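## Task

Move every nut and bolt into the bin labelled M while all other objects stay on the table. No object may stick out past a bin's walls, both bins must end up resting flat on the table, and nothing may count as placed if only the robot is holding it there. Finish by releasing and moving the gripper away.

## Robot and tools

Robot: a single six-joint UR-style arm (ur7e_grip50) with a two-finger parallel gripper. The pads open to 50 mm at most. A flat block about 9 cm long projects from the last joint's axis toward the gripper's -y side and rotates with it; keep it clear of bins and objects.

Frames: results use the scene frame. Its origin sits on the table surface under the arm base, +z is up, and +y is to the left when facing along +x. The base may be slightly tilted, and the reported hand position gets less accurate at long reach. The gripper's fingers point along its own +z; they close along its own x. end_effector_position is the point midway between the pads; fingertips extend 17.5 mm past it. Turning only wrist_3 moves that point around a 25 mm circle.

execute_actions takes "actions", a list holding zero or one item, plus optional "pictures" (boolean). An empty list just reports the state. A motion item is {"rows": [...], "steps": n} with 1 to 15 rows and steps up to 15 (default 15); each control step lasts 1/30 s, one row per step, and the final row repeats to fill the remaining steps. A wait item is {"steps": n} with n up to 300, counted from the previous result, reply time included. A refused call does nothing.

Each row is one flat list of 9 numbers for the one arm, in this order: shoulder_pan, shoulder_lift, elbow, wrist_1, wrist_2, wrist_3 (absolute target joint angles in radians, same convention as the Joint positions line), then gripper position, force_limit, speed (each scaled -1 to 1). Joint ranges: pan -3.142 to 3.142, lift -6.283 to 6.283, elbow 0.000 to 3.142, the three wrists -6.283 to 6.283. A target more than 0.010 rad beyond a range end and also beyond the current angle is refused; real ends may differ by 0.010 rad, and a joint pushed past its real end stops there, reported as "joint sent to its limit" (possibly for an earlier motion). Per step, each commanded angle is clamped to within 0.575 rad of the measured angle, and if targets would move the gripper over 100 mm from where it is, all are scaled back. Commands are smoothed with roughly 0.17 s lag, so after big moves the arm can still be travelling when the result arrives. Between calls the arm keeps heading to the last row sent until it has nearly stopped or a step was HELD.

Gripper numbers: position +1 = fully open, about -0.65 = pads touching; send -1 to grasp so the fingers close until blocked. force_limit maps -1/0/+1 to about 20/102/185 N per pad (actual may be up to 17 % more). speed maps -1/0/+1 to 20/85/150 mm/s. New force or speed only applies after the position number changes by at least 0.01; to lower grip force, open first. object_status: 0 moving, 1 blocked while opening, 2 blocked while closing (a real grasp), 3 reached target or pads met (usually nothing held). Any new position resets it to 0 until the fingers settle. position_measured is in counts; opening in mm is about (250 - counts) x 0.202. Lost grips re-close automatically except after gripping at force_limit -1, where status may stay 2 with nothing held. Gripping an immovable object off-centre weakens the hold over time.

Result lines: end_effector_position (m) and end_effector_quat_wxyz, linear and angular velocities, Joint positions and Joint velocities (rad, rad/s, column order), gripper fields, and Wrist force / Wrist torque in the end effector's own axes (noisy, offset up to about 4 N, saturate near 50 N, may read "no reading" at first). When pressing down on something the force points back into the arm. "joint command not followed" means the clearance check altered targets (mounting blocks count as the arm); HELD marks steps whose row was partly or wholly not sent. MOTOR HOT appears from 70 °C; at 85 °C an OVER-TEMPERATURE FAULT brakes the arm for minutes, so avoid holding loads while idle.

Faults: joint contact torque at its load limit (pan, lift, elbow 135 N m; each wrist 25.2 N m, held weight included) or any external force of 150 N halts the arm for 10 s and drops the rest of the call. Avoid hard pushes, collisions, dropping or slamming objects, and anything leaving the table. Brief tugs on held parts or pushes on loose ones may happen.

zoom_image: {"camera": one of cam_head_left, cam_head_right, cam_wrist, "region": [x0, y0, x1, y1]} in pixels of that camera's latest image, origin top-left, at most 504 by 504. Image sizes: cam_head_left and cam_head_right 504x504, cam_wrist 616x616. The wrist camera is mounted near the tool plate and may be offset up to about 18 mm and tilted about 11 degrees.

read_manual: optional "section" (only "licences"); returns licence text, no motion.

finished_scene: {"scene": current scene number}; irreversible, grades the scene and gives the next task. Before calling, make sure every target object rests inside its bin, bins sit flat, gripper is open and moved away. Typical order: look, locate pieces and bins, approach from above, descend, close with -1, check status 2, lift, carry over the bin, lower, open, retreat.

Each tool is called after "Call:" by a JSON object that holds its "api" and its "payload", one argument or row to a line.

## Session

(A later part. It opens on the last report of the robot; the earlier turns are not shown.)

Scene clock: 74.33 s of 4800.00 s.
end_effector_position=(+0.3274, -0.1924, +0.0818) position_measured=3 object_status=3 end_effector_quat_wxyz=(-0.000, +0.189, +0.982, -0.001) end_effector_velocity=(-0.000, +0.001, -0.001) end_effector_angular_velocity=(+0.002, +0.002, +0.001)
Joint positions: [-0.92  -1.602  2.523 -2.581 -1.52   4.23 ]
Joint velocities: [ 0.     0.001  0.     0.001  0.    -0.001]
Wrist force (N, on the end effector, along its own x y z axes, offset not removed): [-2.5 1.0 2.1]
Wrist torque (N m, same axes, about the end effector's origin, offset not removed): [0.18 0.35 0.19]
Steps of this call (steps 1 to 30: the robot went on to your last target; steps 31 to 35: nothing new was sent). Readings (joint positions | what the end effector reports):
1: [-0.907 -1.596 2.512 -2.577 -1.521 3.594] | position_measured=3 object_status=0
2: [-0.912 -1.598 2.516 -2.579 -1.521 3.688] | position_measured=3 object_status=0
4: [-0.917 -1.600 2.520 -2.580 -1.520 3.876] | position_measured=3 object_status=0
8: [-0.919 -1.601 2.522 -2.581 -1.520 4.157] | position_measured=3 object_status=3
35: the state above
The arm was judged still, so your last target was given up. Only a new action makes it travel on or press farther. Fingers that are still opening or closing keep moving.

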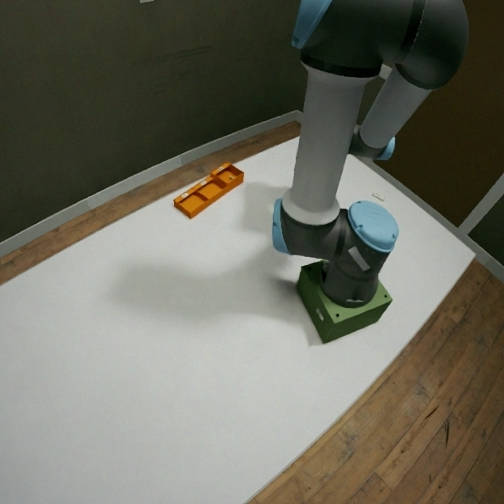

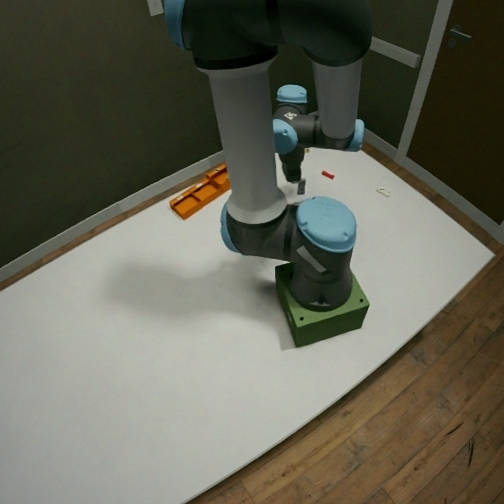

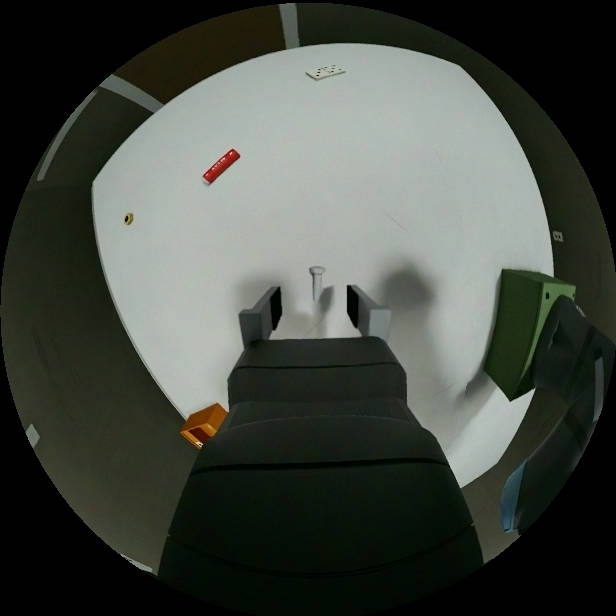

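Call:
{"api": "execute_actions", "payload": {
  "actions": [
    {"rows":[[-0.918,-1.56,2.534,-2.634,-1.52,4.23,0.2,-0.6,0],[-0.917,-1.525,2.543,-2.678,-1.52,4.23,0.2,-0.6,0],[-0.916,-1.488,2.55,-2.722,-1.52,4.235,0.2,-0.6,0],[-0.915,-1.46,2.555,-2.755,-1.52,4.235,0.2,-0.6,0],[-0.914,-1.435,2.559,-2.784,-1.52,4.235,0.2,-0.6,0],[-0.913,-1.41,2.562,-2.812,-1.52,4.24,0.2,-0.6,0],[-0.912,-1.39,2.565,-2.835,-1.52,4.24,0.2,-0.6,0],[-0.911,-1.375,2.567,-2.852,-1.52,4.24,0.2,-0.6,0],[-0.9107,-1.3634,2.5677,-2.864,-1.52,4.24,0.2,-0.6,0]],"steps":15}
  ],
  "pictures": false
}}

Call:
{"api": "execute_actions", "payload": {
  "actions": [
    {"steps":10}
  ]
}}

Call:
{"api": "execute_actions", "payload": {
  "actions": [
    {"rows":[[-0.9107,-1.3634,2.5677,-2.864,-1.52,4.24,-1,-0.6,-0.5]],"steps":15}
  ],
  "pictures": false
}}

Call:
{"api": "execute_actions", "payload": {
  "actions": [
    {"steps":8}
  ],
  "pictures": false
}}

Call:
{"api": "execute_actions", "payload": {
  "actions": [
    {"rows":[[-0.92,-1.65,2.50,-2.51,-1.52,4.23,-1,-0.6,-0.5]],"steps":12}
  ],
  "pictures": false
}}

Call:
{"api": "execute_actions", "payload": {
  "actions": [
    {"rows":[[-0.365,-1.358,2.083,-2.399,-1.569,2.63,-1,-0.6,-0.5]],"steps":15}
  ],
  "pictures": false
}}

Call:
{"api": "execute_actions", "payload": {
  "actions": [
    {"steps":30}
  ]
}}

Scene clock: 87.93 s of 4800.00 s.
end_effector_position=(+0.3255, -0.1902, +0.0202) position_measured=123 object_status=0 end_effector_quat_wxyz=(-0.000, +0.190, +0.982, -0.000) end_effector_velocity=(-0.001, +0.001, -0.016) end_effector_angular_velocity=(-0.000, -0.001, +0.001)
Joint positions: [-0.911 -1.368  2.567 -2.859 -1.52   4.24 ]
Joint velocities: [ 0.003  0.065  0.008 -0.074 -0.     0.002]
Wrist force (N, on the end effector, along its own x y z axes, offset not removed): [-1.8 1.0 0.8]
Wrist torque (N m, same axes, about the end effector's origin, offset not removed): [0.21 0.17 -0.05]
Steps of this call (steps 1 to 90: nothing new was sent; then 10.10 s passed at rest; steps 91 to 105: all 15 steps of this action). Readings (joint positions | what the end effector reports):
91: [-0.920 -1.601 2.523 -2.582 -1.520 4.230] | position_measured=11 object_status=0
92: [-0.920 -1.593 2.526 -2.591 -1.520 4.230] | position_measured=25 object_status=0
94: [-0.918 -1.555 2.536 -2.637 -1.520 4.231] | position_measured=53 object_status=0
98: [-0.914 -1.449 2.556 -2.764 -1.520 4.237] | position_measured=109 object_status=0
105: the state above

Scene clock: 88.27 s of 4800.00 s.
end_effector_position=(+0.3254, -0.1901, +0.0190) position_measured=123 object_status=3 end_effector_quat_wxyz=(-0.000, +0.190, +0.982, -0.000) end_effector_velocity=(+0.000, -0.000, -0.000) end_effector_angular_velocity=(-0.001, -0.000, +0.001)
Joint positions: [-0.911 -1.363  2.568 -2.864 -1.52   4.24 ]
Joint velocities: [ 0.     0.001  0.    -0.002 -0.    -0.   ]
Wrist force (N, on the end effector, along its own x y z axes, offset not removed): [-2.9 0.3 3.9]
Wrist torque (N m, same axes, about the end effector's origin, offset not removed): [0.26 0.55 -0.05]
Steps of this call (steps 1 to 10: the robot went on to your last target). Readings (joint positions | what the end effector reports):
1: [-0.911 -1.367 2.567 -2.861 -1.520 4.240] | position_measured=123 object_status=3
2: [-0.911 -1.365 2.567 -2.862 -1.520 4.240] | position_measured=123 object_status=3
4: [-0.911 -1.364 2.568 -2.863 -1.520 4.240] | position_measured=123 object_status=3
8: [-0.911 -1.364 2.568 -2.864 -1.520 4.240] | position_measured=123 object_status=3
10: the state above

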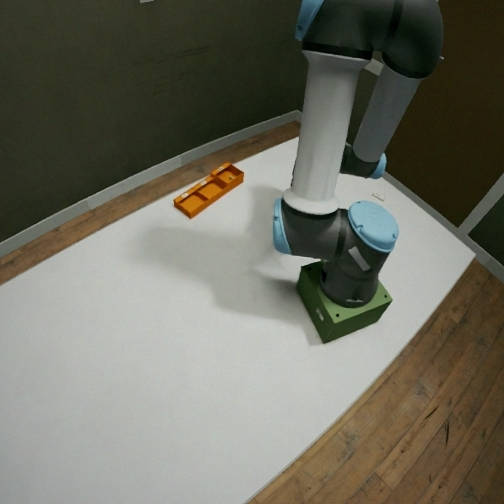

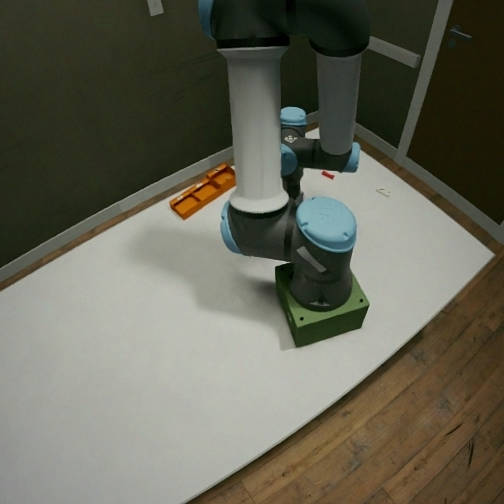

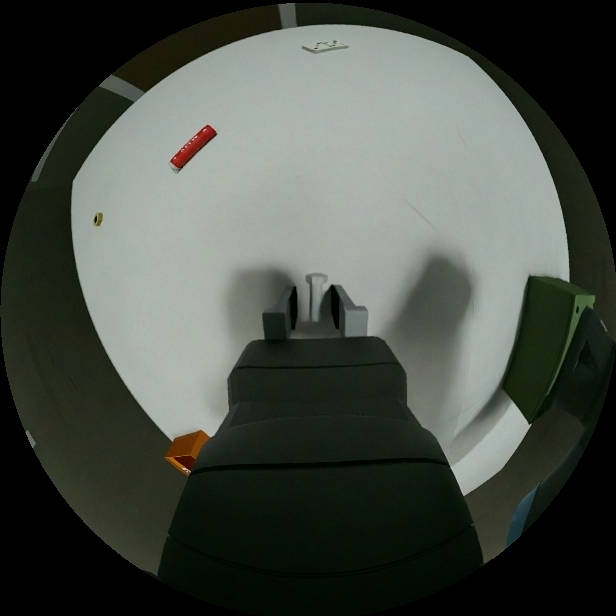

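Scene clock: 88.77 s of 4800.00 s.
end_effector_position=(+0.3254, -0.1901, +0.0190) position_measured=222 object_status=0 end_effector_quat_wxyz=(-0.000, +0.190, +0.982, -0.000) end_effector_velocity=(-0.000, +0.000, -0.000) end_effector_angular_velocity=(+0.001, +0.001, +0.001)
Joint positions: [-0.911 -1.363  2.568 -2.864 -1.52   4.24 ]
Joint velocities: [ 0.    -0.001  0.     0.002  0.    -0.001]
Wrist force (N, on the end effector, along its own x y z axes, offset not removed): [0.9 -2.3 2.1]
Wrist torque (N m, same axes, about the end effector's origin, offset not removed): [-0.32 -0.02 -0.19]
Steps of this call (steps 1 to 15: all 15 steps of this action). Readings (joint positions | what the end effector reports):
1: [-0.911 -1.363 2.568 -2.864 -1.520 4.240] | position_measured=127 object_status=0
2: [-0.911 -1.363 2.568 -2.864 -1.520 4.240] | position_measured=136 object_status=0
4: [-0.911 -1.363 2.568 -2.864 -1.520 4.240] | position_measured=153 object_status=0
8: [-0.911 -1.363 2.568 -2.864 -1.520 4.240] | position_measured=188 object_status=0
15: the state above

Scene clock: 89.03 s of 4800.00 s.
end_effector_position=(+0.3254, -0.1901, +0.0190) position_measured=222 object_status=2 end_effector_quat_wxyz=(-0.000, +0.190, +0.982, -0.000) end_effector_velocity=(+0.000, -0.000, +0.000) end_effector_angular_velocity=(-0.001, -0.000, +0.001)
Joint positions: [-0.911 -1.363  2.568 -2.864 -1.52   4.24 ]
Joint velocities: [-0.     0.     0.    -0.001 -0.    -0.001]
Wrist force (N, on the end effector, along its own x y z axes, offset not removed): [-1.1 1.0 1.2]
Wrist torque (N m, same axes, about the end effector's origin, offset not removed): [0.20 0.24 -0.06]
Steps of this call (steps 1 to 8: the robot went on to your last target). Readings (joint positions | what the end effector reports):
1: [-0.911 -1.363 2.568 -2.864 -1.520 4.240] | position_measured=222 object_status=0
2: [-0.911 -1.363 2.568 -2.864 -1.520 4.240] | position_measured=222 object_status=0
4: [-0.911 -1.363 2.568 -2.864 -1.520 4.240] | position_measured=222 object_status=2
8: the state above

Scene clock: 89.43 s of 4800.00 s.
end_effector_position=(+0.3303, -0.1944, +0.0969) position_measured=222 object_status=2 end_effector_quat_wxyz=(+0.000, +0.189, +0.982, -0.002) end_effector_velocity=(-0.007, +0.009, +0.017) end_effector_angular_velocity=(+0.020, +0.018, -0.001)
Joint positions: [-0.92  -1.644  2.501 -2.518 -1.52   4.23 ]
Joint velocities: [-0.002 -0.075 -0.011  0.113 -0.    -0.002]
Wrist force (N, on the end effector, along its own x y z axes, offset not removed): [-1.4 1.9 3.3]
Wrist torque (N m, same axes, about the end effector's origin, offset not removed): [0.42 0.24 -0.02]
Steps of this call (steps 1 to 12: all 12 steps of this action). Readings (joint positions | what the end effector reports):
1: [-0.911 -1.364 2.567 -2.864 -1.520 4.240] | position_measured=222 object_status=2
2: [-0.913 -1.374 2.558 -2.853 -1.520 4.238] | position_measured=222 object_status=2
4: [-0.917 -1.461 2.527 -2.766 -1.520 4.234] | position_measured=222 object_status=2
8: [-0.919 -1.616 2.505 -2.561 -1.520 4.231] | position_measured=222 object_status=2
12: the state above

Scene clock: 89.93 s of 4800.00 s.
end_effector_position=(+0.5416, -0.0567, +0.1110) position_measured=222 object_status=2 end_effector_quat_wxyz=(+0.000, -0.495, +0.869, +0.002) end_effector_velocity=(+0.172, +0.252, +0.013) end_effector_angular_velocity=(+0.008, -0.046, +3.155)
Joint positions: [-0.399 -1.373  2.106 -2.404 -1.567  3.332]
Joint velocities: [ 0.451  0.2   -0.308  0.072 -0.03  -2.706]
Wrist force (N, on the end effector, along its own x y z axes, offset not removed): [-7.7 -1.4 3.7]
Wrist torque (N m, same axes, about the end effector's origin, offset not removed): [-0.15 1.12 0.06]
Steps of this call (steps 1 to 15: all 15 steps of this action). Readings (joint positions | what the end effector reports):
1: [-0.919 -1.646 2.500 -2.515 -1.520 4.229] | position_measured=222 object_status=2
2: [-0.909 -1.636 2.489 -2.505 -1.524 4.219] | position_measured=222 object_status=2
4: [-0.826 -1.582 2.418 -2.483 -1.534 4.135] | position_measured=222 object_status=2
8: [-0.640 -1.488 2.280 -2.447 -1.549 3.906] | position_measured=222 object_status=2
15: the state above

Scene clock: 90.93 s of 4800.00 s.
end_effector_position=(+0.5545, -0.0247, +0.1121) position_measured=222 object_status=2 end_effector_quat_wxyz=(-0.002, +0.774, -0.633, -0.000) end_effector_velocity=(-0.000, -0.000, -0.001) end_effector_angular_velocity=(-0.000, +0.001, +0.001)
Joint positions: [-0.365 -1.358  2.083 -2.399 -1.569  2.63 ]
Joint velocities: [ 0.     0.001  0.    -0.    -0.    -0.001]
Wrist force (N, on the end effector, along its own x y z axes, offset not removed): [-2.9 0.9 0.1]
Wrist torque (N m, same axes, about the end effector's origin, offset not removed): [0.17 0.42 -0.06]
Steps of this call (steps 1 to 30: the robot went on to your last target). Readings (joint positions | what the end effector reports):
1: [-0.387 -1.368 2.098 -2.402 -1.568 3.240] | position_measured=222 object_status=2
2: [-0.379 -1.364 2.093 -2.401 -1.568 3.146] | position_measured=222 object_status=2
4: [-0.371 -1.361 2.087 -2.400 -1.569 2.959] | position_measured=222 object_status=2
8: [-0.366 -1.358 2.084 -2.399 -1.569 2.695] | position_measured=222 object_status=2
30: the state above
The arm was judged still, so your last target was given up. Only a new action makes it travel on or press farther. Fingers that are still opening or closing keep moving.

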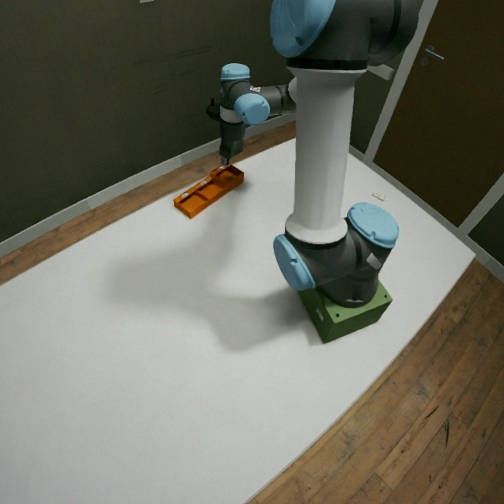

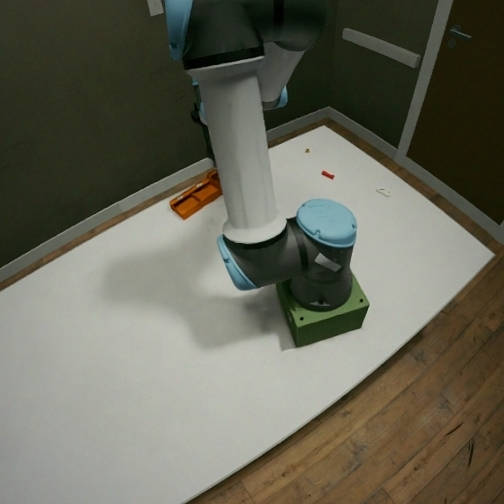

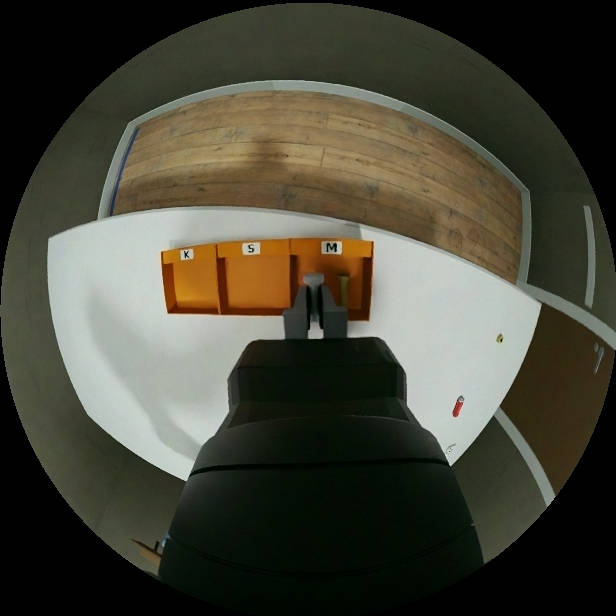

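Call:
{"api": "execute_actions", "payload": {
  "actions": [
    {"rows":[[-0.365,-1.33,2.092,-2.436,-1.569,2.63,-1,-0.6,-0.5],[-0.365,-1.31,2.098,-2.462,-1.569,2.63,-1,-0.6,-0.5],[-0.365,-1.29,2.104,-2.488,-1.569,2.63,-1,-0.6,-0.5],[-0.365,-1.27,2.109,-2.513,-1.569,2.63,-1,-0.6,-0.5],[-0.365,-1.25,2.113,-2.537,-1.569,2.63,-1,-0.6,-0.5],[-0.365,-1.23,2.117,-2.561,-1.569,2.63,-1,-0.6,-0.5],[-0.365,-1.21,2.12,-2.584,-1.569,2.63,-1,-0.6,-0.5],[-0.365,-1.195,2.123,-2.602,-1.569,2.63,-1,-0.6,-0.5],[-0.365,-1.185,2.124,-2.613,-1.569,2.63,-1,-0.6,-0.5],[-0.365,-1.172,2.1255,-2.6275,-1.569,2.63,-1,-0.6,-0.5]],"steps":15}
  ],
  "pictures": false
}}

Call:
{"api": "execute_actions", "payload": {
  "actions": [
    {"steps":8}
  ],
  "pictures": false
}}

Call:
{"api": "execute_actions", "payload": {
  "actions": [
    {"rows":[[-0.365,-1.172,2.1255,-2.6275,-1.569,2.63,-0.2,-0.6,-0.5]],"steps":10}
  ],
  "pictures": false
}}

Call:
{"api": "execute_actions", "payload": {
  "actions": [
    {"rows":[[-0.365,-1.27,2.109,-2.513,-1.569,2.63,-0.2,-0.6,-0.5],[-0.365,-1.27,2.109,-2.513,-1.569,2.63,-0.2,-0.6,-0.5],[-0.365,-1.27,2.109,-2.513,-1.569,2.63,-0.2,-0.6,-0.5],[-0.365,-1.358,2.083,-2.399,-1.569,2.63,-0.2,-0.6,-0.5]],"steps":15}
  ]
}}

Call:
{"api": "execute_actions", "payload": {
  "actions": [
    {"rows":[[-0.922,-1.129,1.8166,-2.347,-1.52,3.03,1,-0.6,0]],"steps":15}
  ],
  "pictures": false
}}

Call:
{"api": "execute_actions", "payload": {
  "actions": [
    {"steps":30}
  ]
}}

Call:
{"api": "zoom_image", "payload": {
  "camera": "cam_wrist",
  "region": [230, 220, 400, 350]
}}

Scene clock: 110.67 s of 4800.00 s.
end_effector_position=(+0.5548, -0.0246, +0.0307) position_measured=222 object_status=2 end_effector_quat_wxyz=(-0.002, +0.774, -0.633, -0.000) end_effector_velocity=(-0.001, +0.000, -0.033) end_effector_angular_velocity=(-0.001, -0.003, -0.000)
Joint positions: [-0.365 -1.178  2.125 -2.621 -1.569  2.63 ]
Joint velocities: [ 0.     0.078  0.012 -0.093 -0.     0.001]
Wrist force (N, on the end effector, along its own x y z axes, offset not removed): [-0.3 3.8 4.2]
Wrist torque (N m, same axes, about the end effector's origin, offset not removed): [0.94 0.00 -0.21]
Steps of this call (steps 1 to 90: nothing new was sent; then 16.23 s passed at rest; steps 91 to 105: all 15 steps of this action). Readings (joint positions | what the end effector reports):
91: [-0.365 -1.357 2.083 -2.399 -1.569 2.630] | position_measured=222 object_status=2
92: [-0.365 -1.352 2.085 -2.406 -1.569 2.630] | position_measured=222 object_status=2
94: [-0.365 -1.327 2.093 -2.438 -1.569 2.630] | position_measured=222 object_status=2
98: [-0.365 -1.256 2.111 -2.527 -1.569 2.630] | position_measured=222 object_status=2
105: the state above

Scene clock: 110.93 s of 4800.00 s.
end_effector_position=(+0.5547, -0.0246, +0.0282) position_measured=222 object_status=2 end_effector_quat_wxyz=(-0.002, +0.774, -0.633, -0.000) end_effector_velocity=(-0.000, +0.000, -0.001) end_effector_angular_velocity=(+0.001, +0.001, -0.001)
Joint positions: [-0.365 -1.172  2.125 -2.627 -1.569  2.63 ]
Joint velocities: [ 0.     0.001  0.001 -0.002  0.     0.001]
Wrist force (N, on the end effector, along its own x y z axes, offset not removed): [-0.7 -0.1 3.1]
Wrist torque (N m, same axes, about the end effector's origin, offset not removed): [0.03 0.08 -0.11]
Steps of this call (steps 1 to 8: the robot went on to your last target). Readings (joint positions | what the end effector reports):
1: [-0.365 -1.176 2.125 -2.623 -1.569 2.630] | position_measured=222 object_status=2
2: [-0.365 -1.175 2.125 -2.625 -1.569 2.630] | position_measured=222 object_status=2
4: [-0.365 -1.173 2.125 -2.626 -1.569 2.630] | position_measured=222 object_status=2
8: the state above

Scene clock: 111.27 s of 4800.00 s.
end_effector_position=(+0.5547, -0.0246, +0.0281) position_measured=182 object_status=0 end_effector_quat_wxyz=(-0.002, +0.774, -0.633, -0.000) end_effector_velocity=(+0.000, -0.000, +0.000) end_effector_angular_velocity=(-0.000, -0.000, +0.000)
Joint positions: [-0.365 -1.172  2.125 -2.627 -1.569  2.63 ]
Joint velocities: [-0. -0. -0.  0.  0. -0.]
Wrist force (N, on the end effector, along its own x y z axes, offset not removed): [-0.7 1.9 3.4]
Wrist torque (N m, same axes, about the end effector's origin, offset not removed): [0.46 0.14 -0.07]
Steps of this call (steps 1 to 10: all 10 steps of this action). Readings (joint positions | what the end effector reports):
1: [-0.365 -1.172 2.125 -2.627 -1.569 2.630] | position_measured=218 object_status=0
2: [-0.365 -1.172 2.125 -2.627 -1.569 2.630] | position_measured=209 object_status=0
4: [-0.365 -1.172 2.125 -2.627 -1.569 2.630] | position_measured=192 object_status=0
8: [-0.365 -1.172 2.125 -2.627 -1.569 2.630] | position_measured=182 object_status=0
10: the state above

Scene clock: 111.77 s of 4800.00 s.
end_effector_position=(+0.5546, -0.0247, +0.1114) position_measured=182 object_status=3 end_effector_quat_wxyz=(-0.002, +0.774, -0.633, -0.000) end_effector_velocity=(-0.001, +0.000, +0.009) end_effector_angular_velocity=(-0.000, -0.001, -0.001)
Joint positions: [-0.365 -1.357  2.083 -2.401 -1.569  2.63 ]
Joint velocities: [-0.    -0.018 -0.005  0.023  0.     0.001]
Wrist force (N, on the end effector, along its own x y z axes, offset not removed): [0.4 -1.7 3.4]
Wrist torque (N m, same axes, about the end effector's origin, offset not removed): [-0.18 0.02 -0.19]
Steps of this call (steps 1 to 15: all 15 steps of this action). Readings (joint positions | what the end effector reports):
1: [-0.365 -1.173 2.125 -2.627 -1.569 2.630] | position_measured=182 object_status=0
2: [-0.365 -1.183 2.122 -2.616 -1.569 2.630] | position_measured=182 object_status=3
4: [-0.365 -1.228 2.115 -2.564 -1.569 2.630] | position_measured=182 object_status=3
8: [-0.365 -1.328 2.090 -2.439 -1.569 2.630] | position_measured=182 object_status=3
15: the state above

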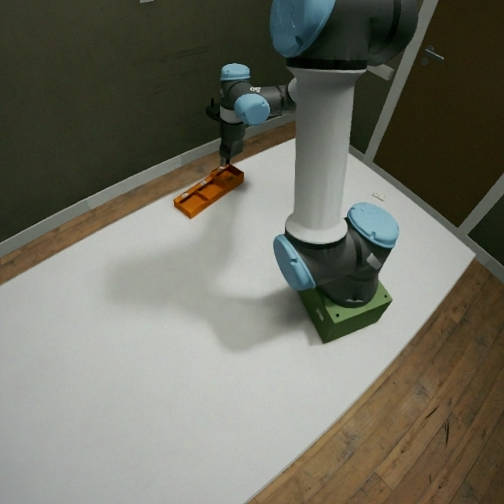

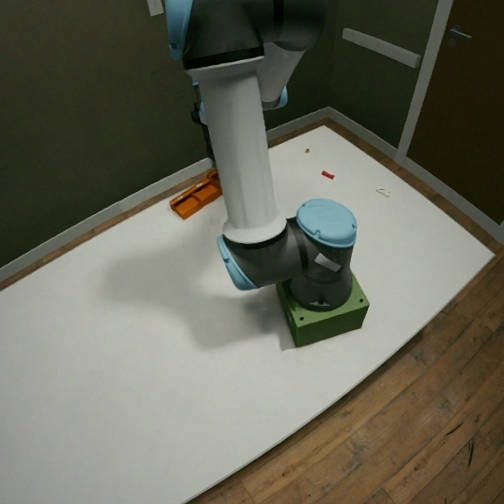

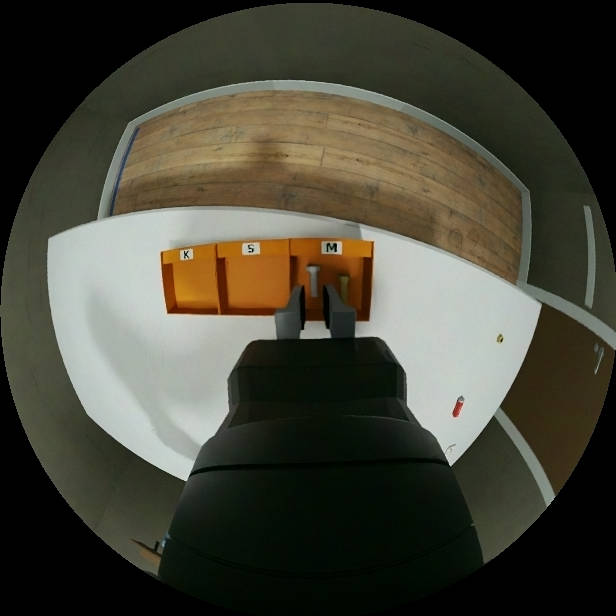

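Scene clock: 112.27 s of 4800.00 s.
end_effector_position=(+0.5514, -0.3145, +0.0860) position_measured=3 object_status=0 end_effector_quat_wxyz=(-0.001, -0.480, +0.877, +0.002) end_effector_velocity=(-0.186, -0.628, -0.047) end_effector_angular_velocity=(-0.027, -0.005, -1.607)
Joint positions: [-0.811 -1.169  1.864 -2.356 -1.528  2.955]
Joint velocities: [-0.952  0.368 -0.431  0.082  0.075  0.658]
Wrist force (N, on the end effector, along its own x y z axes, offset not removed): [-2.2 -1.3 3.2]
Wrist torque (N m, same axes, about the end effector's origin, offset not removed): [-0.05 0.21 0.12]
Steps of this call (steps 1 to 15: all 15 steps of this action). Readings (joint positions | what the end effector reports):
1: [-0.366 -1.356 2.083 -2.400 -1.569 2.630] | position_measured=175 object_status=0
2: [-0.376 -1.347 2.073 -2.396 -1.566 2.641] | position_measured=161 object_status=0
4: [-0.444 -1.316 2.036 -2.389 -1.559 2.694] | position_measured=133 object_status=0
8: [-0.582 -1.260 1.971 -2.377 -1.547 2.792] | position_measured=76 object_status=0
15: the state above

Scene clock: 113.27 s of 4800.00 s.
end_effector_position=(+0.5242, -0.3861, +0.0815) position_measured=3 object_status=3 end_effector_quat_wxyz=(-0.001, -0.397, +0.918, -0.001) end_effector_velocity=(-0.000, +0.000, -0.001) end_effector_angular_velocity=(+0.001, +0.001, -0.000)
Joint positions: [-0.922 -1.129  1.817 -2.347 -1.52   3.03 ]
Joint velocities: [-0.     0.001  0.    -0.    -0.    -0.   ]
Wrist force (N, on the end effector, along its own x y z axes, offset not removed): [-2.9 -0.8 1.9]
Wrist torque (N m, same axes, about the end effector's origin, offset not removed): [-0.17 0.49 -0.09]
Steps of this call (steps 1 to 30: the robot went on to your last target). Readings (joint positions | what the end effector reports):
1: [-0.843 -1.157 1.849 -2.353 -1.526 2.977] | position_measured=3 object_status=0
2: [-0.870 -1.147 1.838 -2.351 -1.524 2.995] | position_measured=3 object_status=0
4: [-0.900 -1.137 1.826 -2.349 -1.522 3.015] | position_measured=3 object_status=0
8: [-0.918 -1.130 1.818 -2.347 -1.520 3.027] | position_measured=3 object_status=3
30: the state above
The arm was judged still, so your last target was given up. Only a new action makes it travel on or press farther. Fingers that are still opening or closing keep moving.

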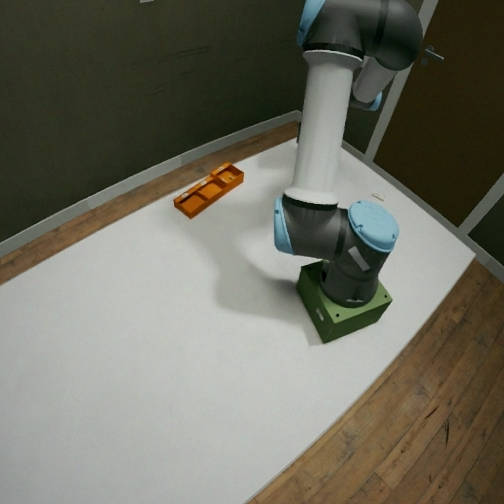

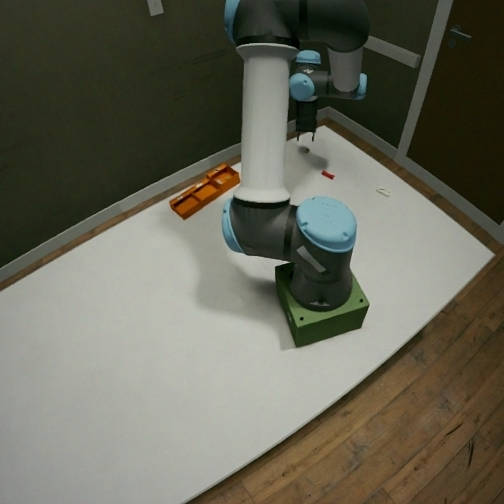

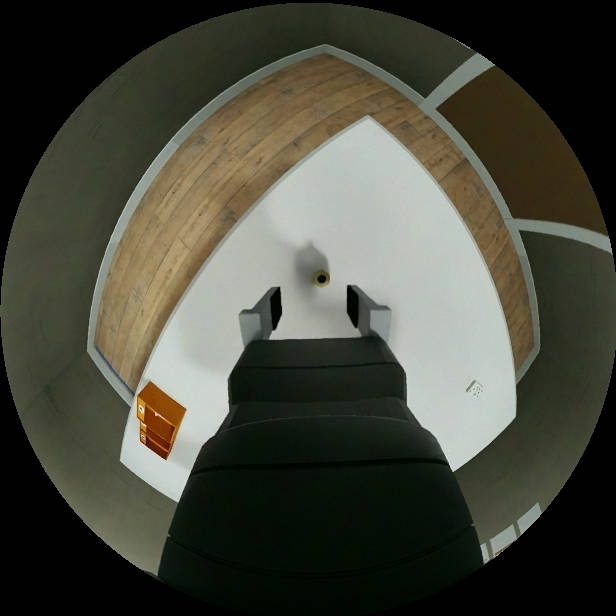

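Region (230, 220, 400, 350) of cam_wrist's 616x616 image, scaled by 2.965, with more detail than that image has; it fills the top 385 rows of this view, and the rest is white.

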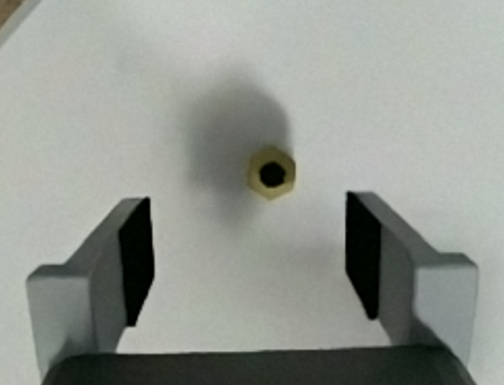

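Call:
{"api": "execute_actions", "payload": {
  "actions": [
    {"rows":[[-0.926,-1.10,1.808,-2.368,-1.52,3.024,0.6,-0.6,0],[-0.929,-1.08,1.803,-2.383,-1.52,3.024,0.6,-0.6,0],[-0.930,-1.065,1.80,-2.395,-1.52,3.024,0.6,-0.6,0],[-0.930,-1.05,1.802,-2.412,-1.52,3.024,0.6,-0.6,0],[-0.929,-1.04,1.804,-2.424,-1.52,3.024,0.6,-0.6,0],[-0.929,-1.03,1.805,-2.435,-1.52,3.024,0.6,-0.6,0],[-0.928,-1.02,1.807,-2.447,-1.52,3.024,0.6,-0.6,0],[-0.928,-1.01,1.808,-2.458,-1.52,3.024,0.6,-0.6,0],[-0.9277,-1.0014,1.8091,-2.4677,-1.52,3.024,0.6,-0.6,0]],"steps":15}
  ],
  "pictures": false
}}

Call:
{"api": "execute_actions", "payload": {
  "actions": [
    {"steps":10}
  ]
}}

Call:
{"api": "execute_actions", "payload": {
  "actions": [
    {"rows":[[-0.9277,-1.0014,1.8091,-2.4677,-1.52,3.024,-1,-0.6,-0.5]],"steps":15}
  ],
  "pictures": false
}}

Call:
{"api": "execute_actions", "payload": {
  "actions": [
    {"steps":10}
  ],
  "pictures": false
}}

Call:
{"api": "execute_actions", "payload": {
  "actions": [
    {"rows":[[-0.925,-1.16,1.80,-2.30,-1.52,3.024,-1,-0.6,-0.5]],"steps":12}
  ],
  "pictures": false
}}

Call:
{"api": "execute_actions", "payload": {
  "actions": [
    {"rows":[[-0.399,-1.358,2.083,-2.399,-1.569,2.6,-1,-0.6,-0.5]],"steps":15}
  ],
  "pictures": false
}}

Call:
{"api": "execute_actions", "payload": {
  "actions": [
    {"steps":25}
  ]
}}

Scene clock: 125.67 s of 4800.00 s.
end_effector_position=(+0.5262, -0.3989, +0.0214) position_measured=63 object_status=3 end_effector_quat_wxyz=(-0.001, -0.397, +0.918, -0.001) end_effector_velocity=(-0.000, +0.000, -0.018) end_effector_angular_velocity=(-0.001, -0.001, +0.002)
Joint positions: [-0.928 -1.004  1.809 -2.465 -1.52   3.024]
Joint velocities: [ 0.001  0.034  0.005 -0.04  -0.    -0.   ]
Wrist force (N, on the end effector, along its own x y z axes, offset not removed): [-2.3 1.9 4.4]
Wrist torque (N m, same axes, about the end effector's origin, offset not removed): [0.65 0.40 0.04]
Steps of this call (steps 1 to 90: nothing new was sent; then 8.90 s passed at rest; steps 91 to 105: all 15 steps of this action). Readings (joint positions | what the end effector reports):
91: [-0.922 -1.128 1.816 -2.347 -1.520 3.030] | position_measured=11 object_status=0
92: [-0.923 -1.123 1.814 -2.352 -1.520 3.029] | position_measured=25 object_status=0
94: [-0.926 -1.098 1.808 -2.370 -1.520 3.026] | position_measured=53 object_status=0
98: [-0.928 -1.046 1.805 -2.419 -1.520 3.024] | position_measured=63 object_status=0
105: the state above

Scene clock: 126.00 s of 4800.00 s.
end_effector_position=(+0.5261, -0.3988, +0.0199) position_measured=63 object_status=3 end_effector_quat_wxyz=(-0.001, -0.397, +0.918, -0.001) end_effector_velocity=(-0.000, +0.000, -0.001) end_effector_angular_velocity=(+0.000, +0.001, -0.000)
Joint positions: [-0.928 -1.001  1.809 -2.468 -1.52   3.024]
Joint velocities: [ 0.     0.001  0.    -0.001 -0.     0.   ]
Wrist force (N, on the end effector, along its own x y z axes, offset not removed): [-1.0 1.9 2.8]
Wrist torque (N m, same axes, about the end effector's origin, offset not removed): [0.40 0.23 -0.04]
Steps of this call (steps 1 to 10: the robot went on to your last target). Readings (joint positions | what the end effector reports):
1: [-0.928 -1.003 1.809 -2.466 -1.520 3.024] | position_measured=63 object_status=3
2: [-0.928 -1.003 1.809 -2.467 -1.520 3.024] | position_measured=63 object_status=3
4: [-0.928 -1.002 1.809 -2.467 -1.520 3.024] | position_measured=63 object_status=3
8: [-0.928 -1.002 1.809 -2.468 -1.520 3.024] | position_measured=63 object_status=3
10: the state above

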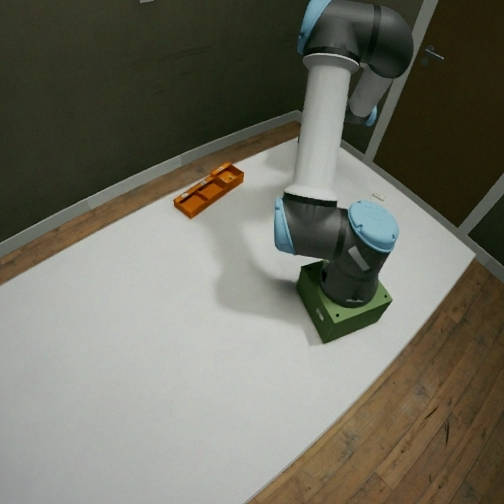

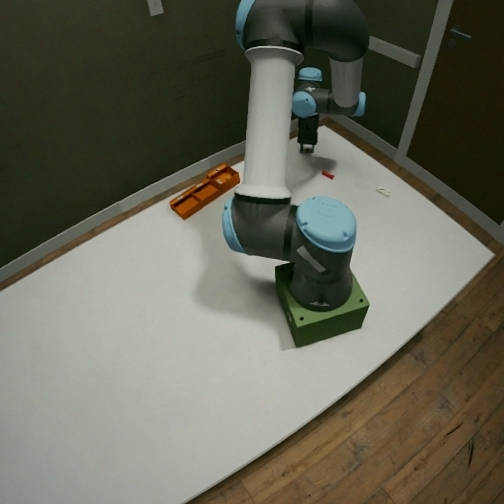

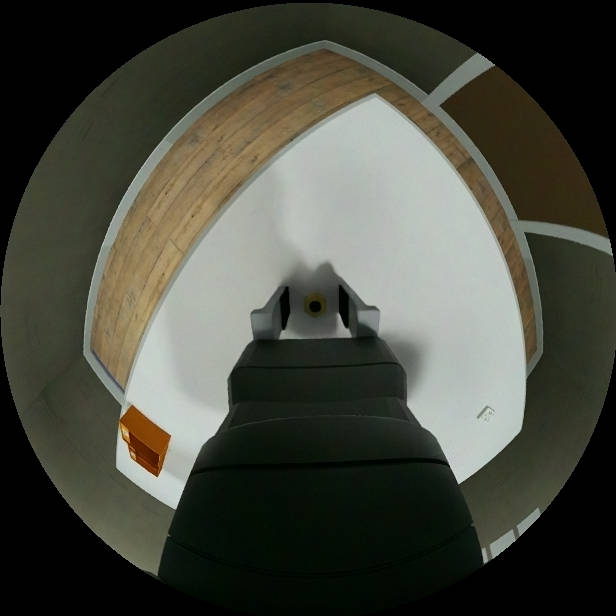

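Scene clock: 126.50 s of 4800.00 s.
end_effector_position=(+0.5261, -0.3988, +0.0199) position_measured=183 object_status=0 end_effector_quat_wxyz=(-0.001, -0.397, +0.918, -0.001) end_effector_velocity=(+0.000, -0.000, +0.001) end_effector_angular_velocity=(-0.001, -0.001, +0.000)
Joint positions: [-0.928 -1.001  1.809 -2.468 -1.52   3.024]
Joint velocities: [ 0.    -0.001 -0.     0.    -0.     0.   ]
Wrist force (N, on the end effector, along its own x y z axes, offset not removed): [-4.0 -1.0 3.1]
Wrist torque (N m, same axes, about the end effector's origin, offset not removed): [-0.02 0.52 -0.04]
Steps of this call (steps 1 to 15: all 15 steps of this action). Readings (joint positions | what the end effector reports):
1: [-0.928 -1.001 1.809 -2.468 -1.520 3.024] | position_measured=68 object_status=0
2: [-0.928 -1.001 1.809 -2.468 -1.520 3.024] | position_measured=76 object_status=0
4: [-0.928 -1.001 1.809 -2.468 -1.520 3.024] | position_measured=93 object_status=0
8: [-0.928 -1.001 1.809 -2.468 -1.520 3.024] | position_measured=128 object_status=0
15: the state above

Scene clock: 126.83 s of 4800.00 s.
end_effector_position=(+0.5261, -0.3988, +0.0199) position_measured=183 object_status=2 end_effector_quat_wxyz=(-0.001, -0.397, +0.918, -0.001) end_effector_velocity=(+0.000, -0.000, +0.002) end_effector_angular_velocity=(-0.002, -0.002, -0.000)
Joint positions: [-0.928 -1.001  1.809 -2.468 -1.52   3.024]
Joint velocities: [-0.    -0.002  0.    -0.001  0.     0.   ]
Wrist force (N, on the end effector, along its own x y z axes, offset not removed): [-2.0 0.9 1.7]
Wrist torque (N m, same axes, about the end effector's origin, offset not removed): [0.22 0.21 -0.02]
Steps of this call (steps 1 to 10: the robot went on to your last target). Readings (joint positions | what the end effector reports):
1: [-0.928 -1.001 1.809 -2.468 -1.520 3.024] | position_measured=183 object_status=0
2: [-0.928 -1.001 1.809 -2.468 -1.520 3.024] | position_measured=183 object_status=0
4: [-0.928 -1.001 1.809 -2.468 -1.520 3.024] | position_measured=183 object_status=0
8: [-0.928 -1.001 1.809 -2.468 -1.520 3.024] | position_measured=183 object_status=2
10: the state above

Scene clock: 127.23 s of 4800.00 s.
end_effector_position=(+0.5250, -0.3881, +0.1005) position_measured=183 object_status=2 end_effector_quat_wxyz=(-0.001, -0.399, +0.917, -0.001) end_effector_velocity=(-0.002, +0.004, +0.015) end_effector_angular_velocity=(+0.002, +0.002, +0.000)
Joint positions: [-0.925 -1.158  1.8   -2.302 -1.52   3.024]
Joint velocities: [ 0.001 -0.03  -0.002  0.034 -0.001  0.   ]
Wrist force (N, on the end effector, along its own x y z axes, offset not removed): [-0.2 -0.5 5.1]
Wrist torque (N m, same axes, about the end effector's origin, offset not removed): [0.03 0.03 -0.17]
Steps of this call (steps 1 to 12: all 12 steps of this action). Readings (joint positions | what the end effector reports):
1: [-0.928 -1.002 1.809 -2.467 -1.520 3.024] | position_measured=183 object_status=2
2: [-0.927 -1.012 1.808 -2.456 -1.520 3.024] | position_measured=183 object_status=2
4: [-0.926 -1.079 1.804 -2.388 -1.520 3.024] | position_measured=183 object_status=2
8: [-0.925 -1.147 1.801 -2.315 -1.520 3.024] | position_measured=183 object_status=2
12: the state above

Scene clock: 127.73 s of 4800.00 s.
end_effector_position=(+0.5621, -0.0958, +0.1105) position_measured=183 object_status=2 end_effector_quat_wxyz=(+0.001, +0.723, -0.690, +0.001) end_effector_velocity=(-0.078, +0.614, +0.012) end_effector_angular_velocity=(+0.031, +0.007, +1.708)
Joint positions: [-0.484 -1.331  2.042 -2.386 -1.563  2.666]
Joint velocities: [ 0.966 -0.325  0.481 -0.149 -0.072 -0.746]
Wrist force (N, on the end effector, along its own x y z axes, offset not removed): [-3.0 -2.7 1.4]
Wrist torque (N m, same axes, about the end effector's origin, offset not removed): [-0.38 0.33 0.02]
Steps of this call (steps 1 to 15: all 15 steps of this action). Readings (joint positions | what the end effector reports):
1: [-0.924 -1.159 1.801 -2.302 -1.520 3.023] | position_measured=183 object_status=2
2: [-0.914 -1.168 1.810 -2.307 -1.523 3.013] | position_measured=183 object_status=2
4: [-0.850 -1.195 1.848 -2.319 -1.529 2.959] | position_measured=183 object_status=2
8: [-0.720 -1.244 1.918 -2.344 -1.542 2.854] | position_measured=183 object_status=2
15: the state above

Scene clock: 128.57 s of 4800.00 s.
end_effector_position=(+0.5532, -0.0427, +0.1116) position_measured=183 object_status=2 end_effector_quat_wxyz=(-0.000, +0.773, -0.634, +0.000) end_effector_velocity=(+0.000, -0.000, +0.000) end_effector_angular_velocity=(-0.000, -0.001, +0.001)
Joint positions: [-0.399 -1.358  2.083 -2.399 -1.569  2.6  ]
Joint velocities: [ 0.    -0.001 -0.    -0.    -0.    -0.001]
Wrist force (N, on the end effector, along its own x y z axes, offset not removed): [-2.2 0.1 2.0]
Wrist torque (N m, same axes, about the end effector's origin, offset not removed): [0.01 0.36 0.00]
Steps of this call (steps 1 to 25: the robot went on to your last target). Readings (joint positions | what the end effector reports):
1: [-0.456 -1.340 2.056 -2.390 -1.565 2.643] | position_measured=183 object_status=2
2: [-0.436 -1.346 2.066 -2.393 -1.566 2.628] | position_measured=183 object_status=2
4: [-0.414 -1.353 2.076 -2.397 -1.568 2.612] | position_measured=183 object_status=2
8: [-0.402 -1.357 2.082 -2.399 -1.569 2.602] | position_measured=183 object_status=2
25: the state above

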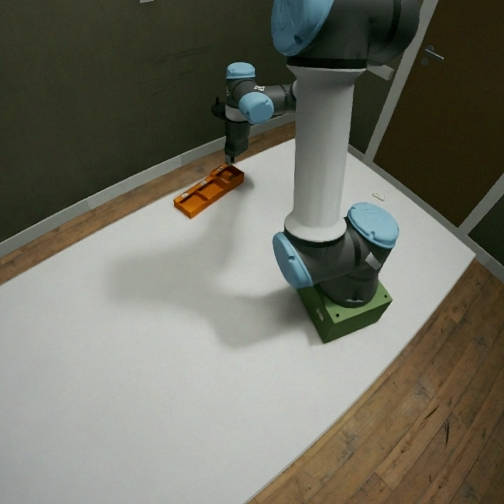

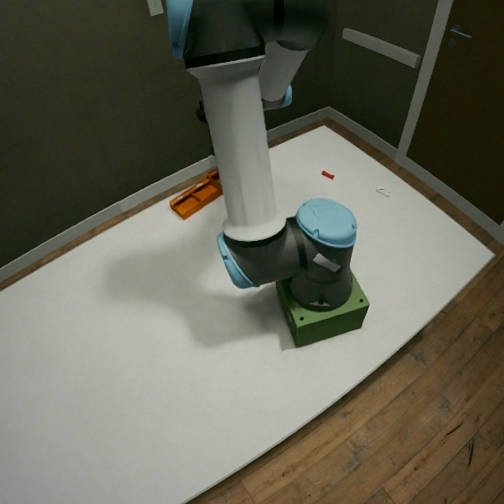

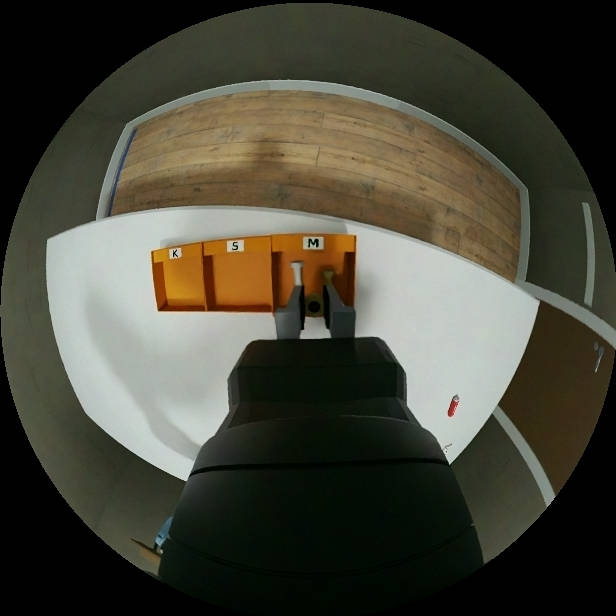

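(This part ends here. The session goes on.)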